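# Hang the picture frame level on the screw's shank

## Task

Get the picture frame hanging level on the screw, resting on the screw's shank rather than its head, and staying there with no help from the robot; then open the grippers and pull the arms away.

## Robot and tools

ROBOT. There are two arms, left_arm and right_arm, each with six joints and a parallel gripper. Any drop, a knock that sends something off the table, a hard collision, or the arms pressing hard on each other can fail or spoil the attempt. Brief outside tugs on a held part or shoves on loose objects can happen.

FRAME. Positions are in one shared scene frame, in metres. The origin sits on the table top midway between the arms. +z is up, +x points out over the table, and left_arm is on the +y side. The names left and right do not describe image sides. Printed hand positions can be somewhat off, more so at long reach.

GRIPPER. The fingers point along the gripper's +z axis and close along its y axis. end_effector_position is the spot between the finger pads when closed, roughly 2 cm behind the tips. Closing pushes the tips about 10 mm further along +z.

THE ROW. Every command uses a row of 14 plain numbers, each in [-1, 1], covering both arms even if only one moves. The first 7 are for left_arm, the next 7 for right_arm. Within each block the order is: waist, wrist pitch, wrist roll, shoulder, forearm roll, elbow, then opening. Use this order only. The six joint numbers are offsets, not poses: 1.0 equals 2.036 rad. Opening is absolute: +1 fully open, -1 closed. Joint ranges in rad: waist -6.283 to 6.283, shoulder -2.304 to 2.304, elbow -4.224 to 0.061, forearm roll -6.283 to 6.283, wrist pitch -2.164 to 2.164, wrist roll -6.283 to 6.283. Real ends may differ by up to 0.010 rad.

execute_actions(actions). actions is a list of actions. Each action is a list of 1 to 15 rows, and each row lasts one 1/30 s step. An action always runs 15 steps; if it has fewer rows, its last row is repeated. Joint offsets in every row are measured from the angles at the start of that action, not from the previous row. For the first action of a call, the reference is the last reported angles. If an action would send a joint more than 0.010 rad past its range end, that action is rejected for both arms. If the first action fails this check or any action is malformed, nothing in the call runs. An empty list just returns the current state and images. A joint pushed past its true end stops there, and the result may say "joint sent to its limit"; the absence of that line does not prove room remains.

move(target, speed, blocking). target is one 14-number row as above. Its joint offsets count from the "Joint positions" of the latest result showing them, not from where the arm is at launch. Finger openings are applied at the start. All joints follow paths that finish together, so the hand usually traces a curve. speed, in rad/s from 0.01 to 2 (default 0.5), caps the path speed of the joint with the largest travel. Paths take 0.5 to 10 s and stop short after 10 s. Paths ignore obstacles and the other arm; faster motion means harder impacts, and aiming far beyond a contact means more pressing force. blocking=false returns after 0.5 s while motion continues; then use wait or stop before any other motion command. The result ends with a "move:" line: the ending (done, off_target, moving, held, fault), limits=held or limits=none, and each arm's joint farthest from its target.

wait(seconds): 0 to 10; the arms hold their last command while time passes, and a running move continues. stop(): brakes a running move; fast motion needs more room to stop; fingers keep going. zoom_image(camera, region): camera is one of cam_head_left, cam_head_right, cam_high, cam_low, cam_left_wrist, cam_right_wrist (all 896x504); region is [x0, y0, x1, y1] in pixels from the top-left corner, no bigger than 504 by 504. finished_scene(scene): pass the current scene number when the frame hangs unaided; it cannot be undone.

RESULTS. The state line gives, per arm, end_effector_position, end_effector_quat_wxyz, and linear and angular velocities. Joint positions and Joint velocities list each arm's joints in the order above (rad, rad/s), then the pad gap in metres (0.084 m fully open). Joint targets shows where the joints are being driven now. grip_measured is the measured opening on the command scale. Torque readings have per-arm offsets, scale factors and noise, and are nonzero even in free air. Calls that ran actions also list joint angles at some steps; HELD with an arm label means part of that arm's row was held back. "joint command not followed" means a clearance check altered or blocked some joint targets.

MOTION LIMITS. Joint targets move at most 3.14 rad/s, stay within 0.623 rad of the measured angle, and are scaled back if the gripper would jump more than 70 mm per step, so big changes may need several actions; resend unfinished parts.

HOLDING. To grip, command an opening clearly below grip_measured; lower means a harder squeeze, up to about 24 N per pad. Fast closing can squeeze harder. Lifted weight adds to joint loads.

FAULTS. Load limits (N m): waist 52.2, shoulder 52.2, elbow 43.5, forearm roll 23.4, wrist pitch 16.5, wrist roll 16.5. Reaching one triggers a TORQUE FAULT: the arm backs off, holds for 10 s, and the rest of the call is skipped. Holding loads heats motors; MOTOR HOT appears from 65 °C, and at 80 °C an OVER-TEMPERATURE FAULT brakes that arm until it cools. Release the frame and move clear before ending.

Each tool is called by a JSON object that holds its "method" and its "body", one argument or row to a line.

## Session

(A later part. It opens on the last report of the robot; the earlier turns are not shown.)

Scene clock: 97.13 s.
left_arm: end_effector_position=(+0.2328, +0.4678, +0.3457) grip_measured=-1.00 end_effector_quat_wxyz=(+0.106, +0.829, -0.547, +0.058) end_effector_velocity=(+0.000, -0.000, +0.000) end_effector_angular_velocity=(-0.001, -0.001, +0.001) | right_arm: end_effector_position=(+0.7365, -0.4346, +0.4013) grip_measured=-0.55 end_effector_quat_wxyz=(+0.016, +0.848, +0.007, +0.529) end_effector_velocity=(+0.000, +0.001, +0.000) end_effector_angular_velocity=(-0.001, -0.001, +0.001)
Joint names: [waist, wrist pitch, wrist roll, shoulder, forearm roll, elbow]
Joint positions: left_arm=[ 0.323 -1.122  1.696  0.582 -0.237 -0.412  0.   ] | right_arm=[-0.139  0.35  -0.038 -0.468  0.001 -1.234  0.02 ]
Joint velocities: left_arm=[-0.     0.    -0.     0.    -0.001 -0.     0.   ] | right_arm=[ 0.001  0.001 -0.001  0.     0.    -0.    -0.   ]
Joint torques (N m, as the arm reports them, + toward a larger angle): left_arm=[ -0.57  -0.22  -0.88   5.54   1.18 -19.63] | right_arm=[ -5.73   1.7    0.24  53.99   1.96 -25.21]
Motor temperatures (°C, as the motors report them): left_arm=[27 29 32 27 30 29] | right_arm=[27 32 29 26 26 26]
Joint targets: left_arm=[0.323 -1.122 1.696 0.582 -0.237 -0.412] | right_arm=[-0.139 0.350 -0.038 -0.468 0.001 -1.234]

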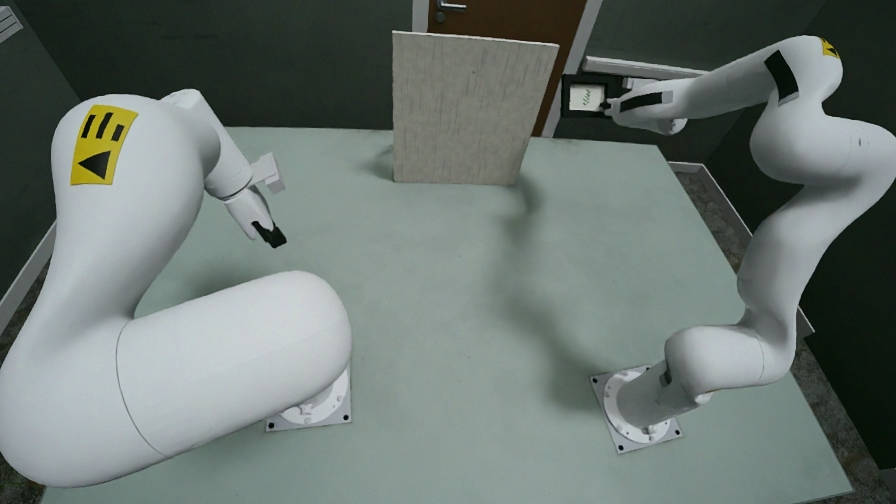

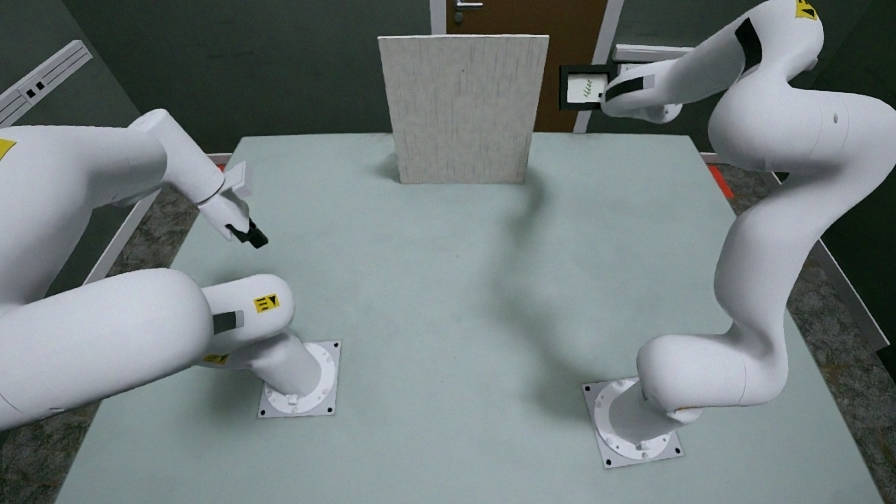

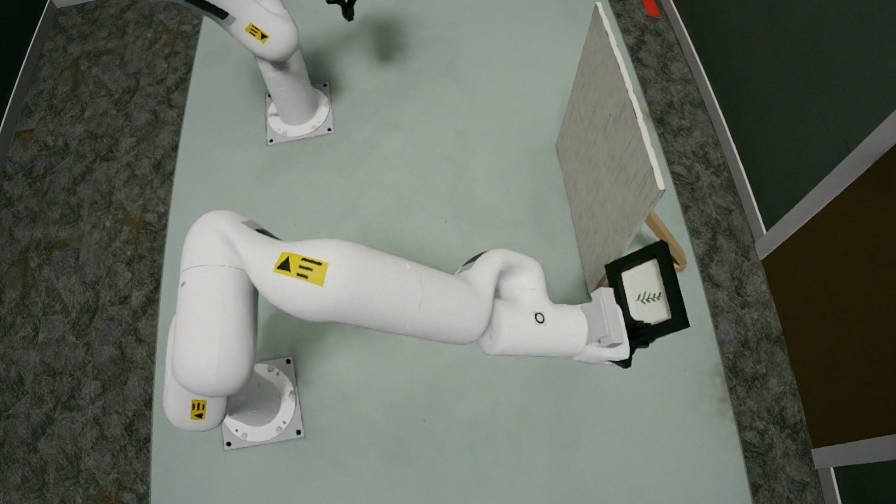

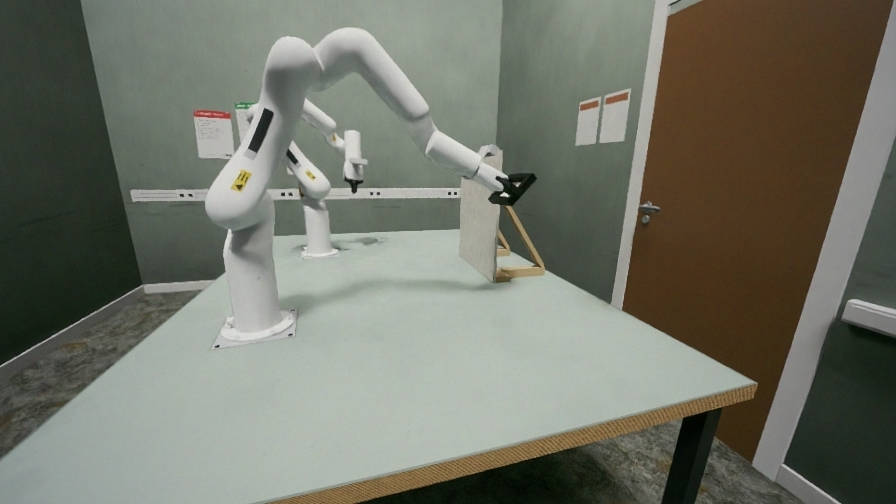

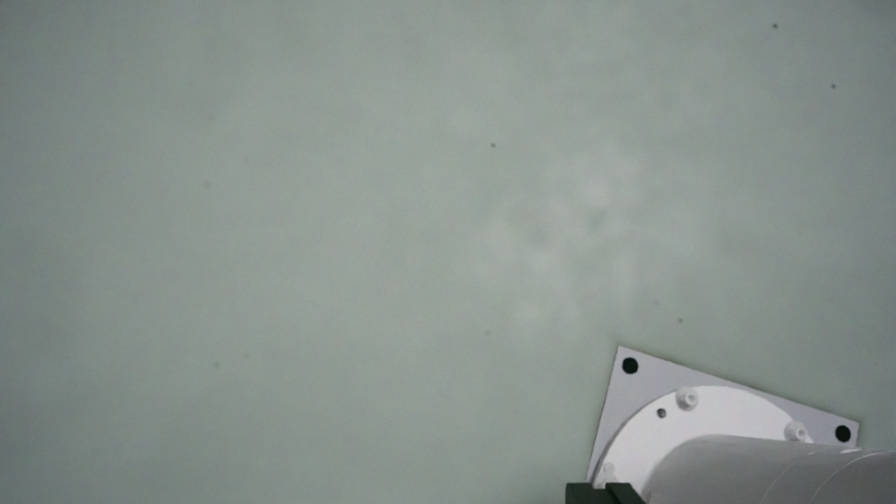

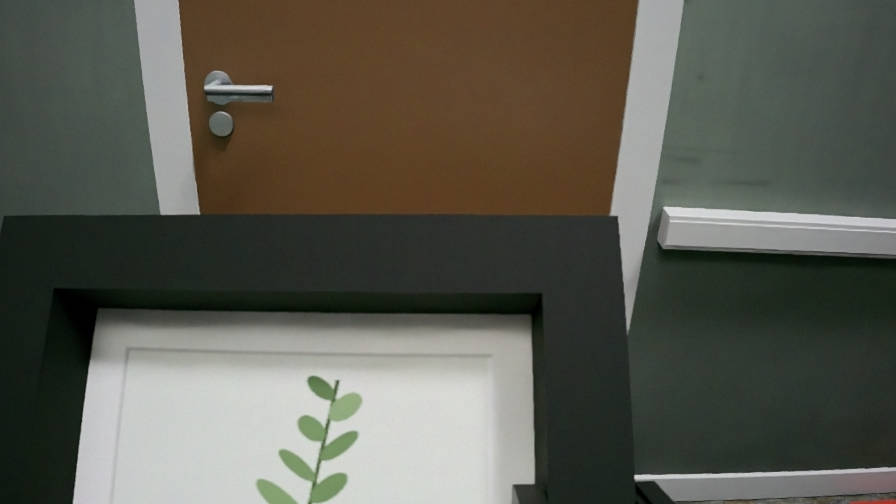

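{"method": "move", "body": {
  "target": [0,0,0,0,0,0,-1, 0,0,0,0.084,0,0.113,-1],
  "speed": 0.3
}}

{"method": "move", "body": {
  "target": [0,0,0,0,0,0,-1, 0.214,0,0,0.008,0,0,-1],
  "speed": 0.3
}}

Scene clock: 98.43 s.
left_arm: end_effector_position=(+0.2328, +0.4678, +0.3457) grip_measured=-1.00 end_effector_quat_wxyz=(+0.106, +0.829, -0.547, +0.058) end_effector_velocity=(-0.000, +0.000, -0.000) end_effector_angular_velocity=(+0.000, +0.001, +0.000) | right_arm: end_effector_position=(+0.6554, -0.4328, +0.3899) grip_measured=-0.55 end_effector_quat_wxyz=(+0.015, +0.864, +0.007, +0.504) end_effector_velocity=(-0.001, +0.001, -0.001) end_effector_angular_velocity=(-0.001, +0.002, +0.003)
Joint names: [waist, wrist pitch, wrist roll, shoulder, forearm roll, elbow]
Joint positions: left_arm=[ 0.323 -1.122  1.696  0.582 -0.237 -0.412  0.   ] | right_arm=[-0.14   0.35  -0.038 -0.298  0.001 -1.004  0.02 ]
Joint velocities: left_arm=[ 0.     0.    -0.001 -0.001  0.001  0.     0.   ] | right_arm=[ 0.001 -0.001 -0.001  0.001 -0.001  0.002 -0.   ]
Joint torques (N m, as the arm reports them, + toward a larger angle): left_arm=[  0.8   -0.12  -0.82   5.59   1.33 -19.86] | right_arm=[ -6.24   1.58   0.28  45.5    1.67 -24.92]
Motor temperatures (°C, as the motors report them): left_arm=[27 29 32 27 30 29] | right_arm=[27 32 29 26 26 26]
Joint targets: left_arm=[0.323 -1.122 1.696 0.582 -0.237 -0.412] | right_arm=[-0.139 0.350 -0.038 -0.297 0.001 -1.004]
move: done; limits=none; left_arm: farthest joint: the waist, 0.000 radians from its target (0.000 radians at the start); right_arm: farthest joint: the waist, 0.001 radians from its target (0.000 radians at the start)

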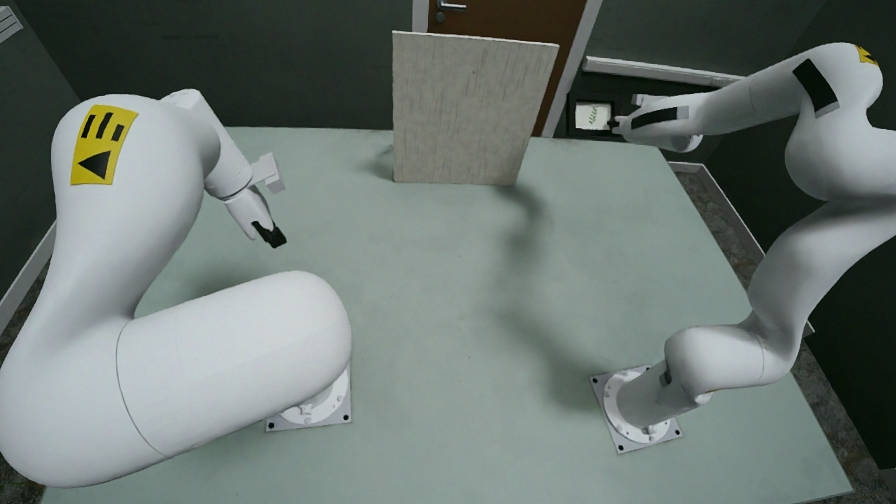

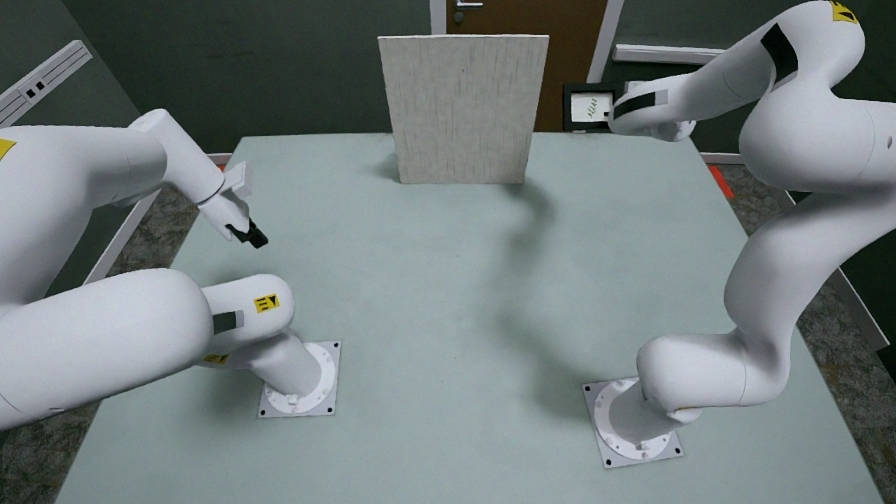

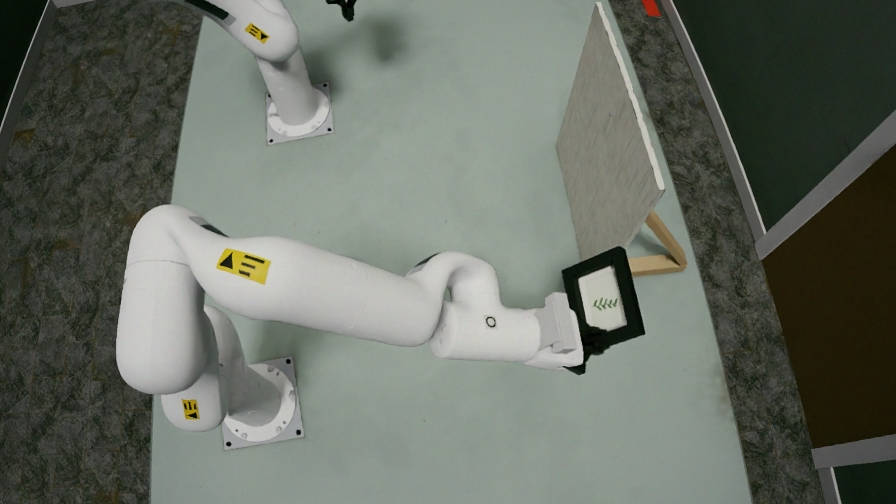

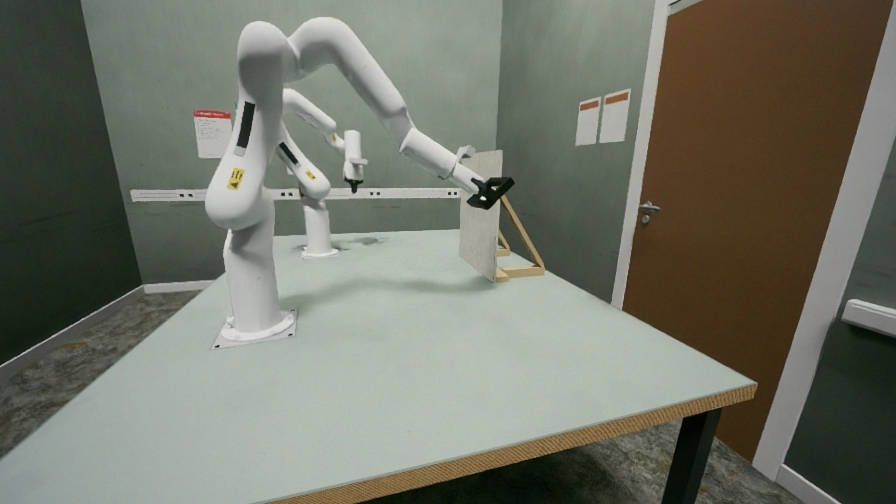

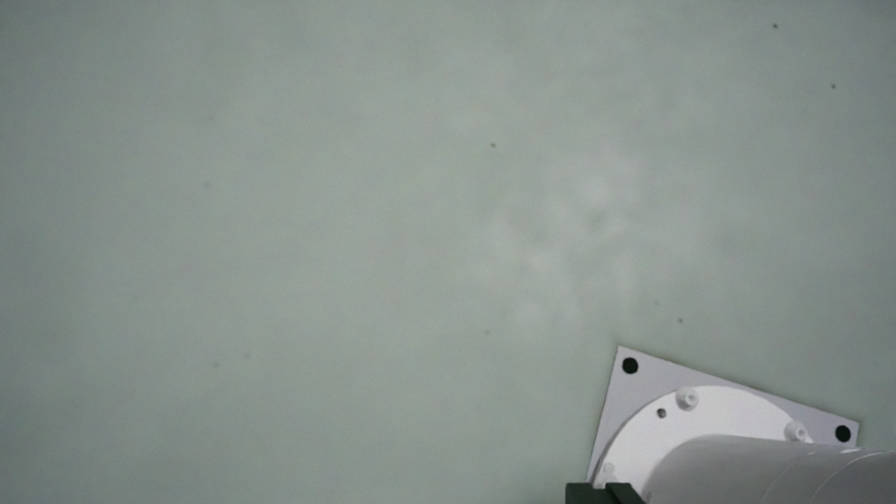

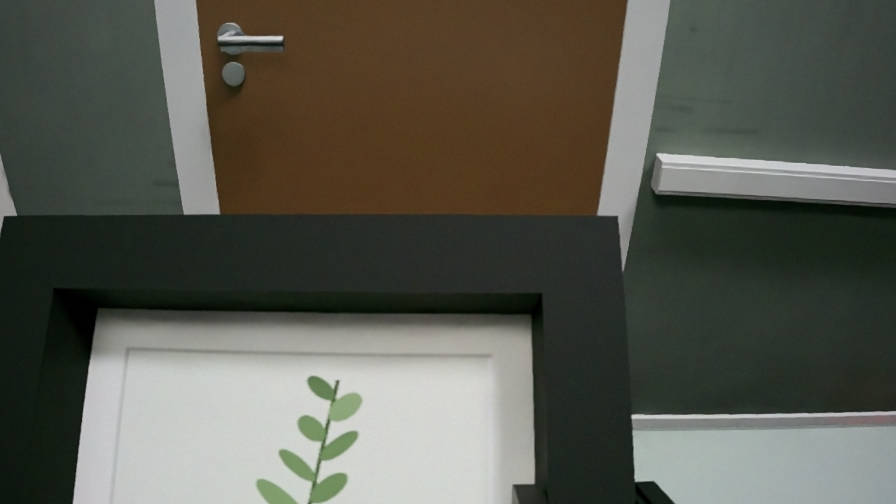

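Scene clock: 100.23 s.
left_arm: end_effector_position=(+0.2328, +0.4678, +0.3457) grip_measured=-1.00 end_effector_quat_wxyz=(+0.106, +0.829, -0.547, +0.058) end_effector_velocity=(+0.000, -0.000, -0.000) end_effector_angular_velocity=(-0.002, +0.000, +0.001) | right_arm: end_effector_position=(+0.5947, -0.1291, +0.4015) grip_measured=-0.55 end_effector_quat_wxyz=(-0.095, +0.838, +0.192, +0.502) end_effector_velocity=(-0.000, +0.001, -0.000) end_effector_angular_velocity=(-0.001, -0.001, +0.003)
Joint names: [waist, wrist pitch, wrist roll, shoulder, forearm roll, elbow]
Joint positions: left_arm=[ 0.323 -1.122  1.696  0.582 -0.237 -0.412  0.   ] | right_arm=[ 0.296  0.35  -0.038 -0.281  0.001 -1.004  0.02 ]
Joint velocities: left_arm=[-0.    -0.    -0.    -0.    -0.002  0.     0.   ] | right_arm=[ 0.002  0.001 -0.001 -0.001 -0.001 -0.    -0.   ]
Joint torques (N m, as the arm reports them, + toward a larger angle): left_arm=[  1.16  -0.18  -0.83   5.48   1.07 -19.66] | right_arm=[ -5.41   1.56   0.24  45.07   1.79 -24.99]
Motor temperatures (°C, as the motors report them): left_arm=[27 29 32 27 30 29] | right_arm=[27 32 29 26 26 26]
Joint targets: left_arm=[0.323 -1.122 1.696 0.582 -0.237 -0.412] | right_arm=[0.296 0.350 -0.038 -0.281 0.001 -1.004]
move: done; limits=none; left_arm: farthest joint: the waist, 0.000 radians from its target (0.000 radians at the start); right_arm: farthest joint: the waist, 0.000 radians from its target (0.435 radians at the start)

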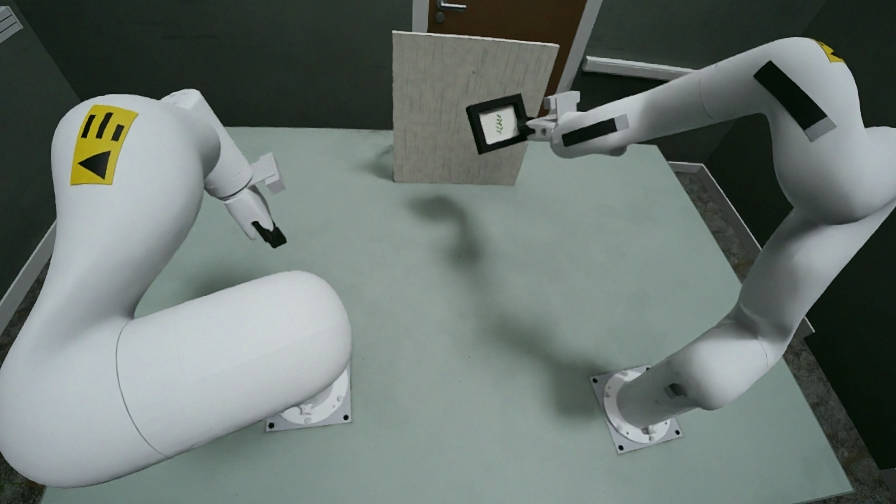

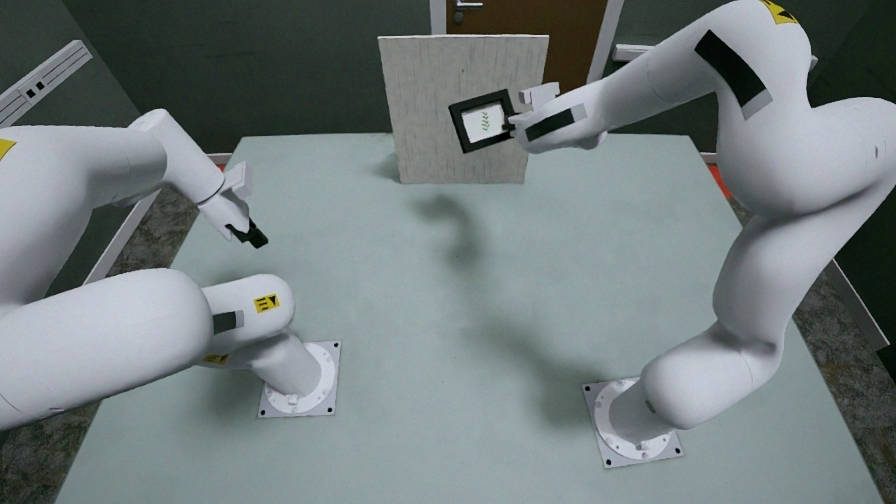

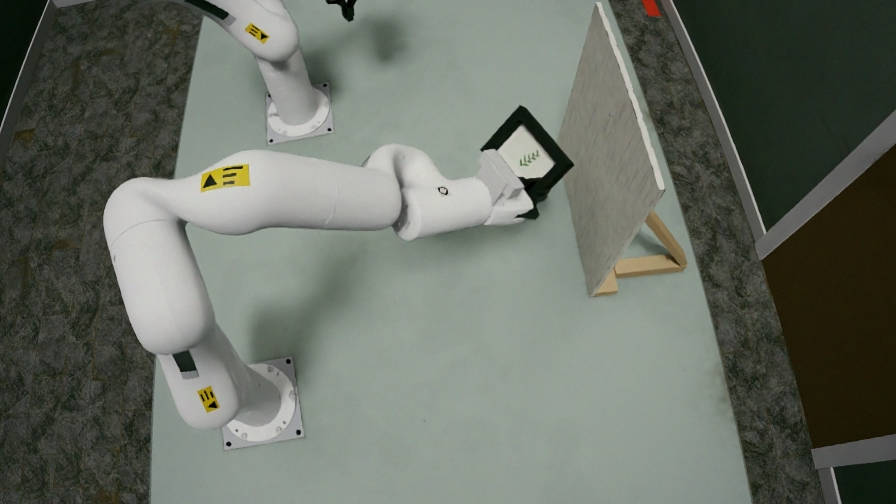

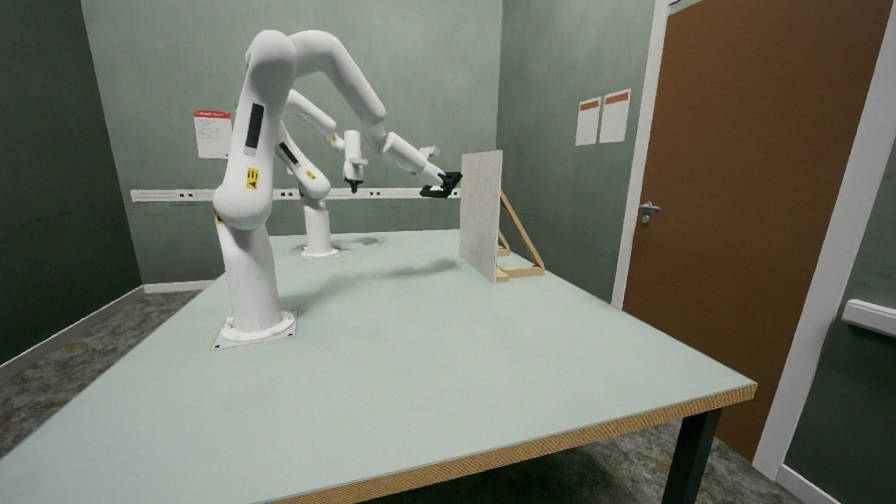

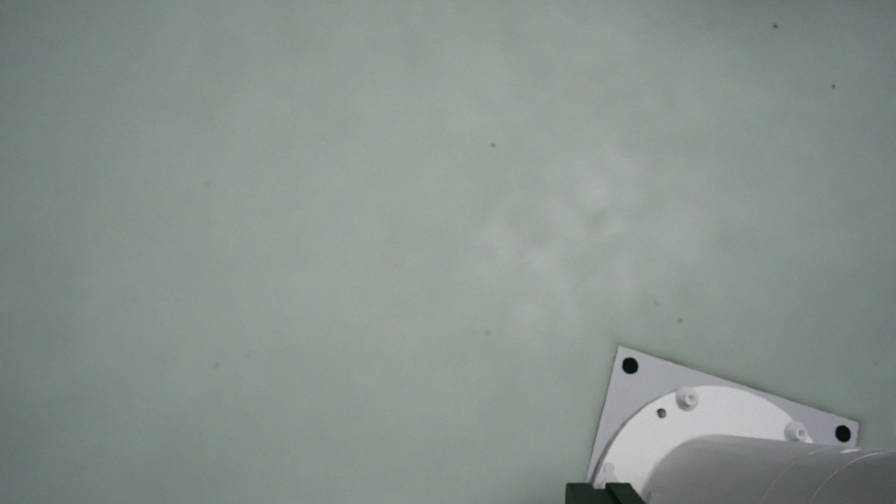

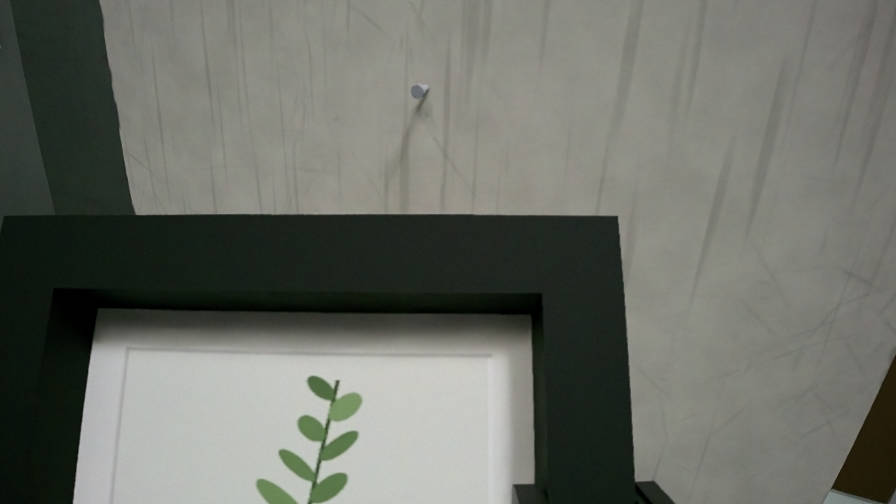

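{"method": "move", "body": {
  "target": [0,0,0,0,0,0,-1, 0,0.17,0,0,0,0,-1],
  "speed": 0.3
}}

Scene clock: 102.37 s.
left_arm: end_effector_position=(+0.2328, +0.4678, +0.3457) grip_measured=-1.00 end_effector_quat_wxyz=(+0.106, +0.829, -0.547, +0.058) end_effector_velocity=(+0.000, -0.001, +0.000) end_effector_angular_velocity=(-0.002, -0.000, +0.001) | right_arm: end_effector_position=(+0.6193, -0.1183, +0.4812) grip_measured=-0.55 end_effector_quat_wxyz=(-0.121, +0.740, +0.170, +0.640) end_effector_velocity=(+0.000, +0.000, -0.001) end_effector_angular_velocity=(-0.000, -0.000, +0.000)
Joint names: [waist, wrist pitch, wrist roll, shoulder, forearm roll, elbow]
Joint positions: left_arm=[ 0.323 -1.122  1.696  0.582 -0.237 -0.412  0.   ] | right_arm=[ 0.296  0.696 -0.038 -0.281  0.001 -1.004  0.02 ]
Joint velocities: left_arm=[ 0.    -0.001  0.    -0.    -0.003 -0.     0.   ] | right_arm=[ 0.     0.001 -0.    -0.001 -0.     0.    -0.   ]
Joint torques (N m, as the arm reports them, + toward a larger angle): left_arm=[  1.22  -0.15  -0.77   5.59   1.05 -19.66] | right_arm=[ -5.49   1.77   0.28  45.04   1.8  -25.18]
Motor temperatures (°C, as the motors report them): left_arm=[27 29 32 27 30 29] | right_arm=[27 32 29 26 26 26]
Joint targets: left_arm=[0.323 -1.122 1.696 0.582 -0.237 -0.412] | right_arm=[0.296 0.696 -0.038 -0.281 0.001 -1.004]
move: done; limits=none; left_arm: farthest joint: the waist, 0.000 radians from its target (0.000 radians at the start); right_arm: farthest joint: the waist, 0.000 radians from its target (0.000 radians at the start)

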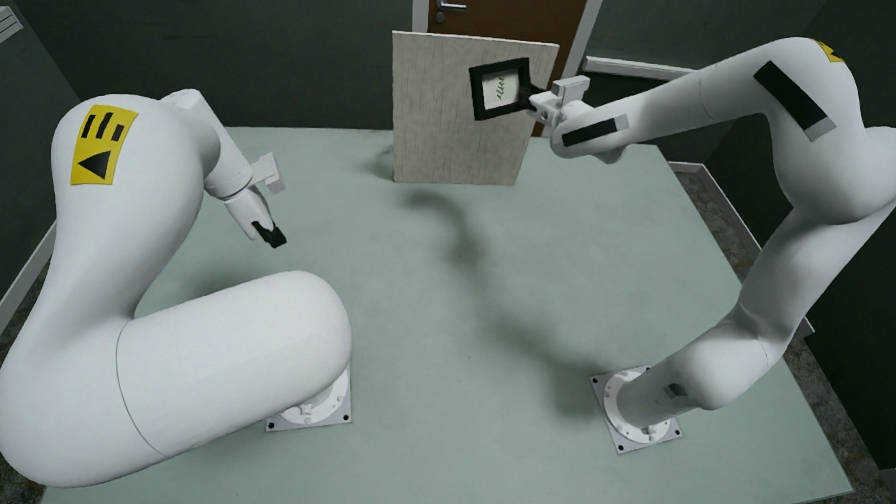

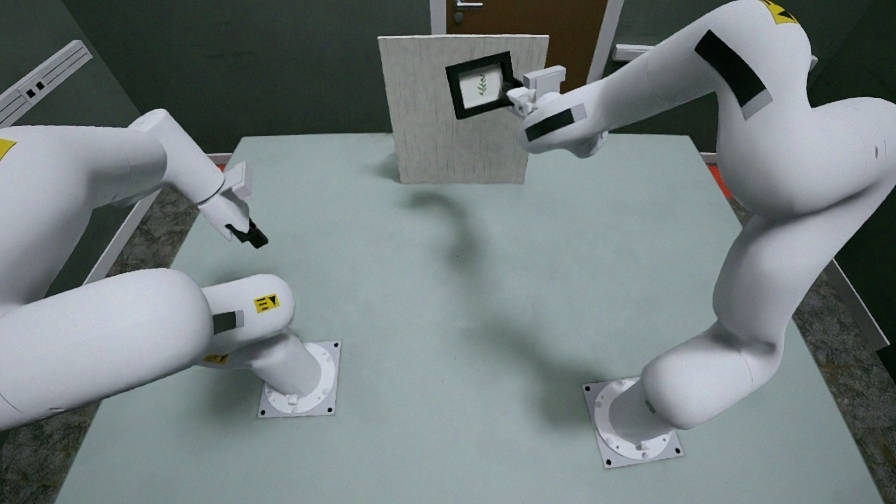

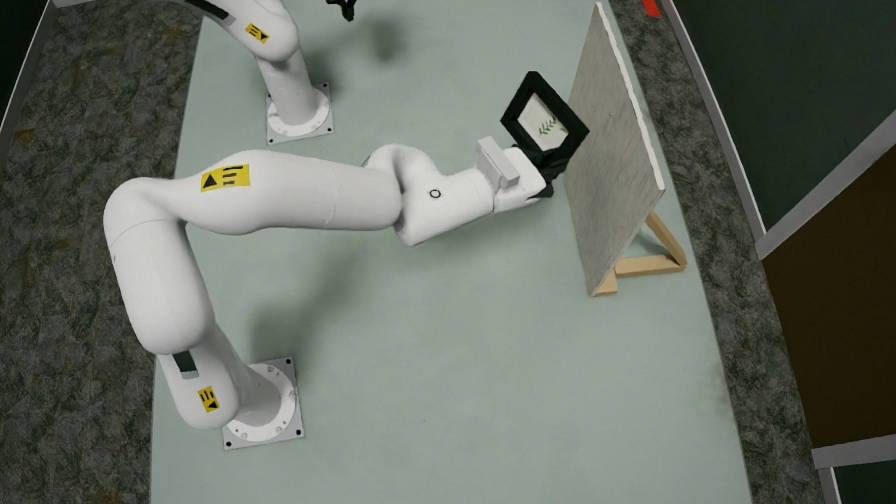

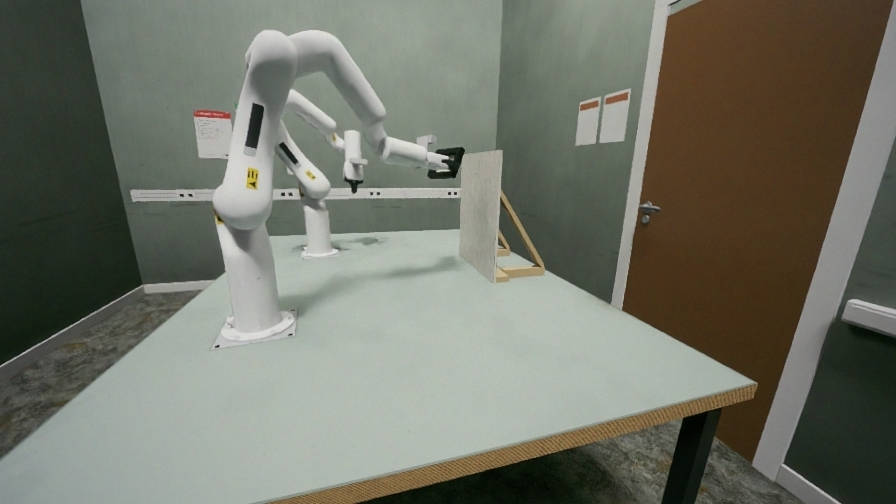

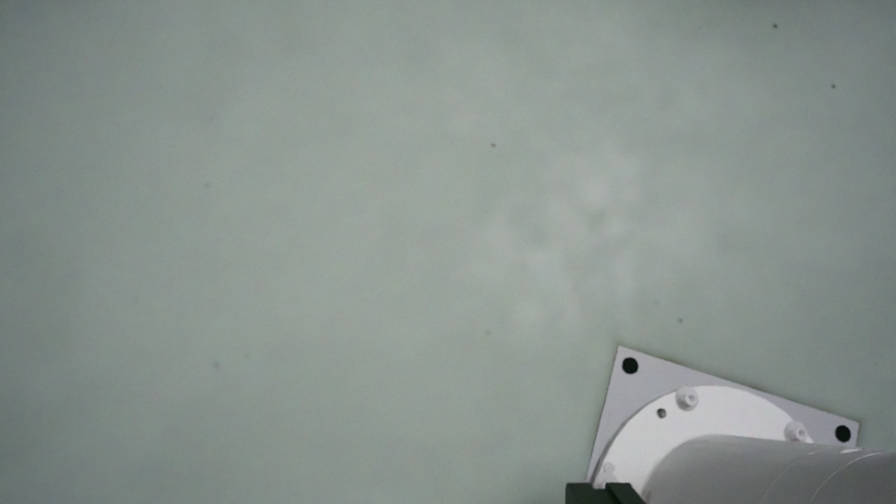

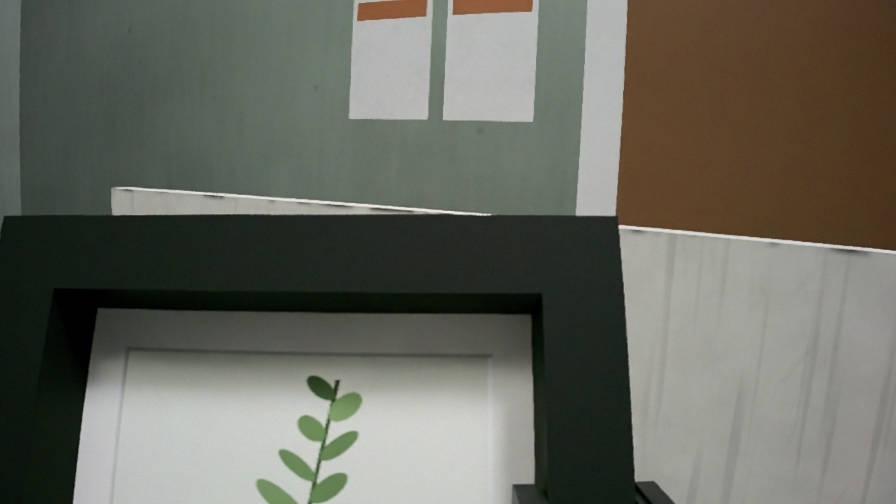

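{"method": "move", "body": {
  "target": [0,0,0,0,0,0,-1, 0,0.05,0.07,-0.084,0,-0.113,-1],
  "speed": 0.2
}}

Scene clock: 104.17 s.
left_arm: end_effector_position=(+0.2328, +0.4678, +0.3457) grip_measured=-1.00 end_effector_quat_wxyz=(+0.106, +0.829, -0.547, +0.058) end_effector_velocity=(+0.000, -0.000, +0.000) end_effector_angular_velocity=(-0.001, -0.001, +0.001) | right_arm: end_effector_position=(+0.6901, -0.0873, +0.5202) grip_measured=-0.55 end_effector_quat_wxyz=(-0.182, +0.696, +0.108, +0.686) end_effector_velocity=(+0.000, +0.001, -0.001) end_effector_angular_velocity=(-0.001, +0.000, +0.001)
Joint names: [waist, wrist pitch, wrist roll, shoulder, forearm roll, elbow]
Joint positions: left_arm=[ 0.323 -1.122  1.696  0.582 -0.237 -0.412  0.   ] | right_arm=[ 0.296  0.798  0.104 -0.452  0.001 -1.234  0.02 ]
Joint velocities: left_arm=[-0.    -0.    -0.001  0.001 -0.001 -0.     0.   ] | right_arm=[ 0.001  0.    -0.001 -0.002 -0.001 -0.001 -0.   ]
Joint torques (N m, as the arm reports them, + toward a larger angle): left_arm=[  0.11  -0.2   -0.76   5.76   1.05 -19.76] | right_arm=[ -6.13   1.79   0.23  53.53   1.68 -25.82]
Motor temperatures (°C, as the motors report them): left_arm=[27 29 32 27 30 29] | right_arm=[27 32 29 26 26 26]
Joint targets: left_arm=[0.323 -1.122 1.696 0.582 -0.237 -0.412] | right_arm=[0.296 0.798 0.104 -0.452 0.001 -1.234]
move: done; limits=none; left_arm: farthest joint: the waist, 0.000 radians from its target (0.000 radians at the start); right_arm: farthest joint: the waist, 0.000 radians from its target (0.000 radians at the start)

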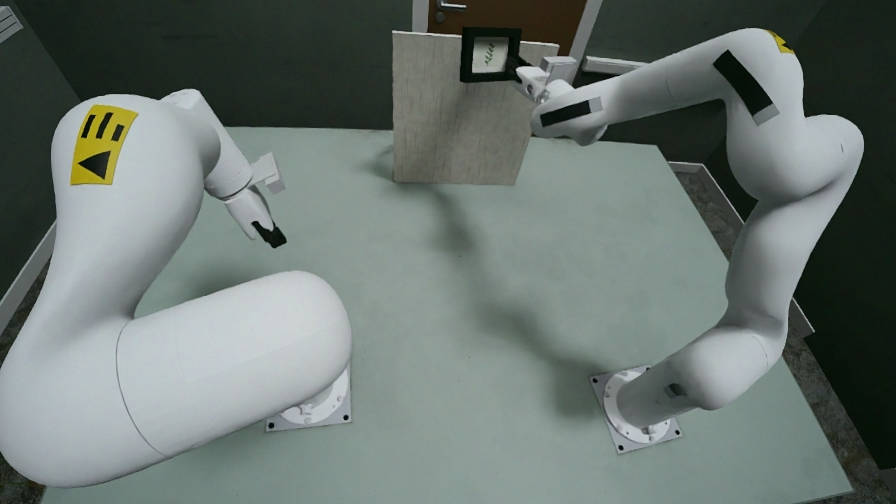

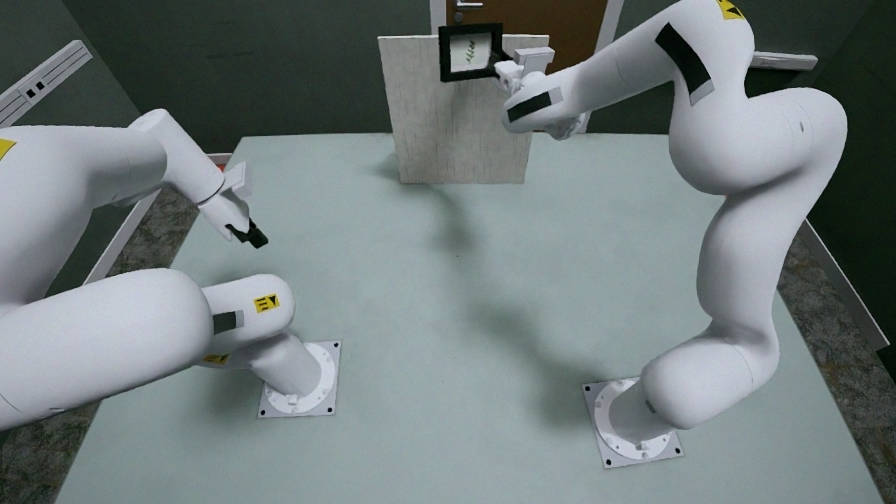

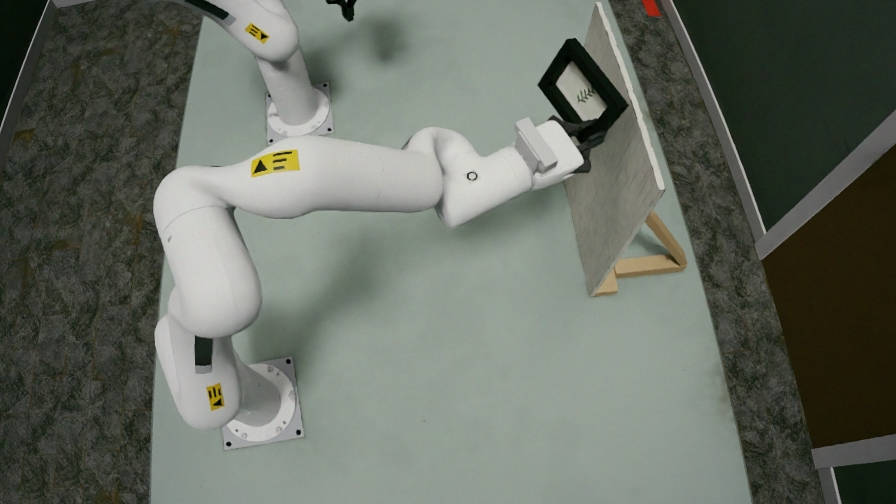

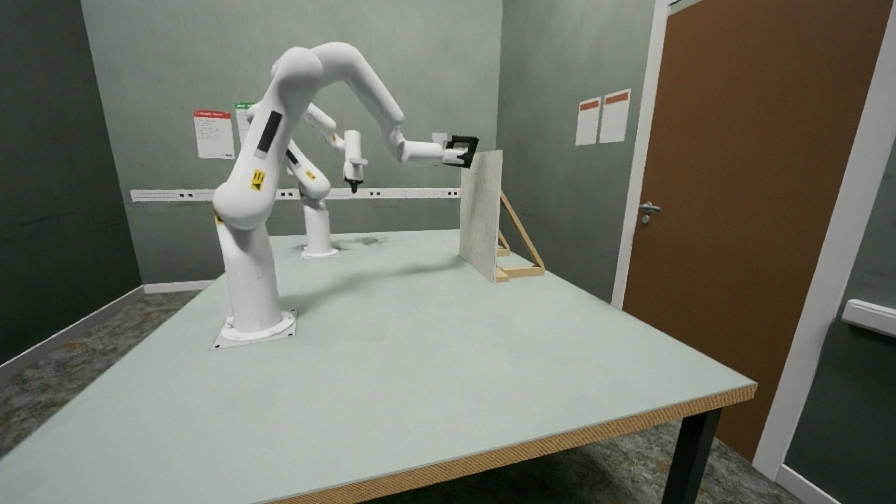

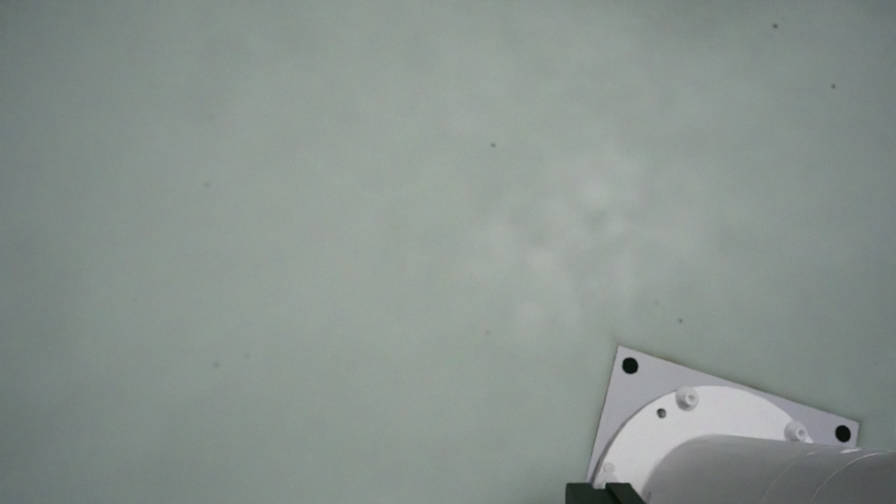

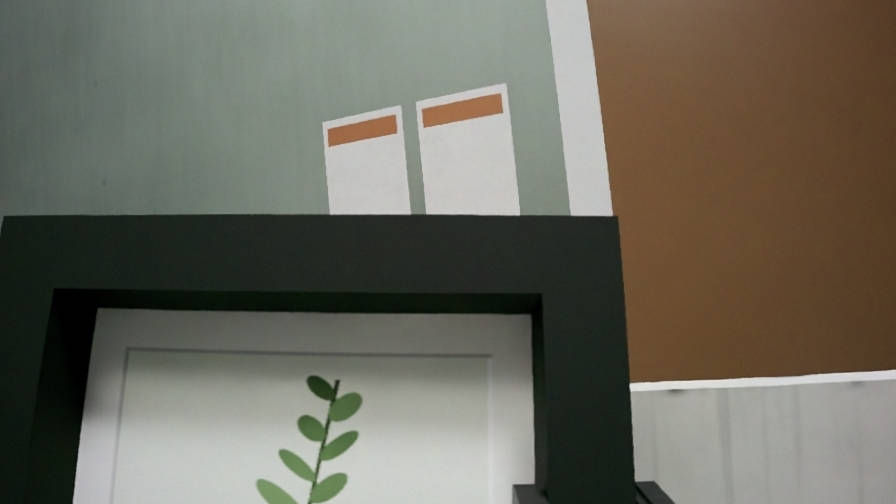

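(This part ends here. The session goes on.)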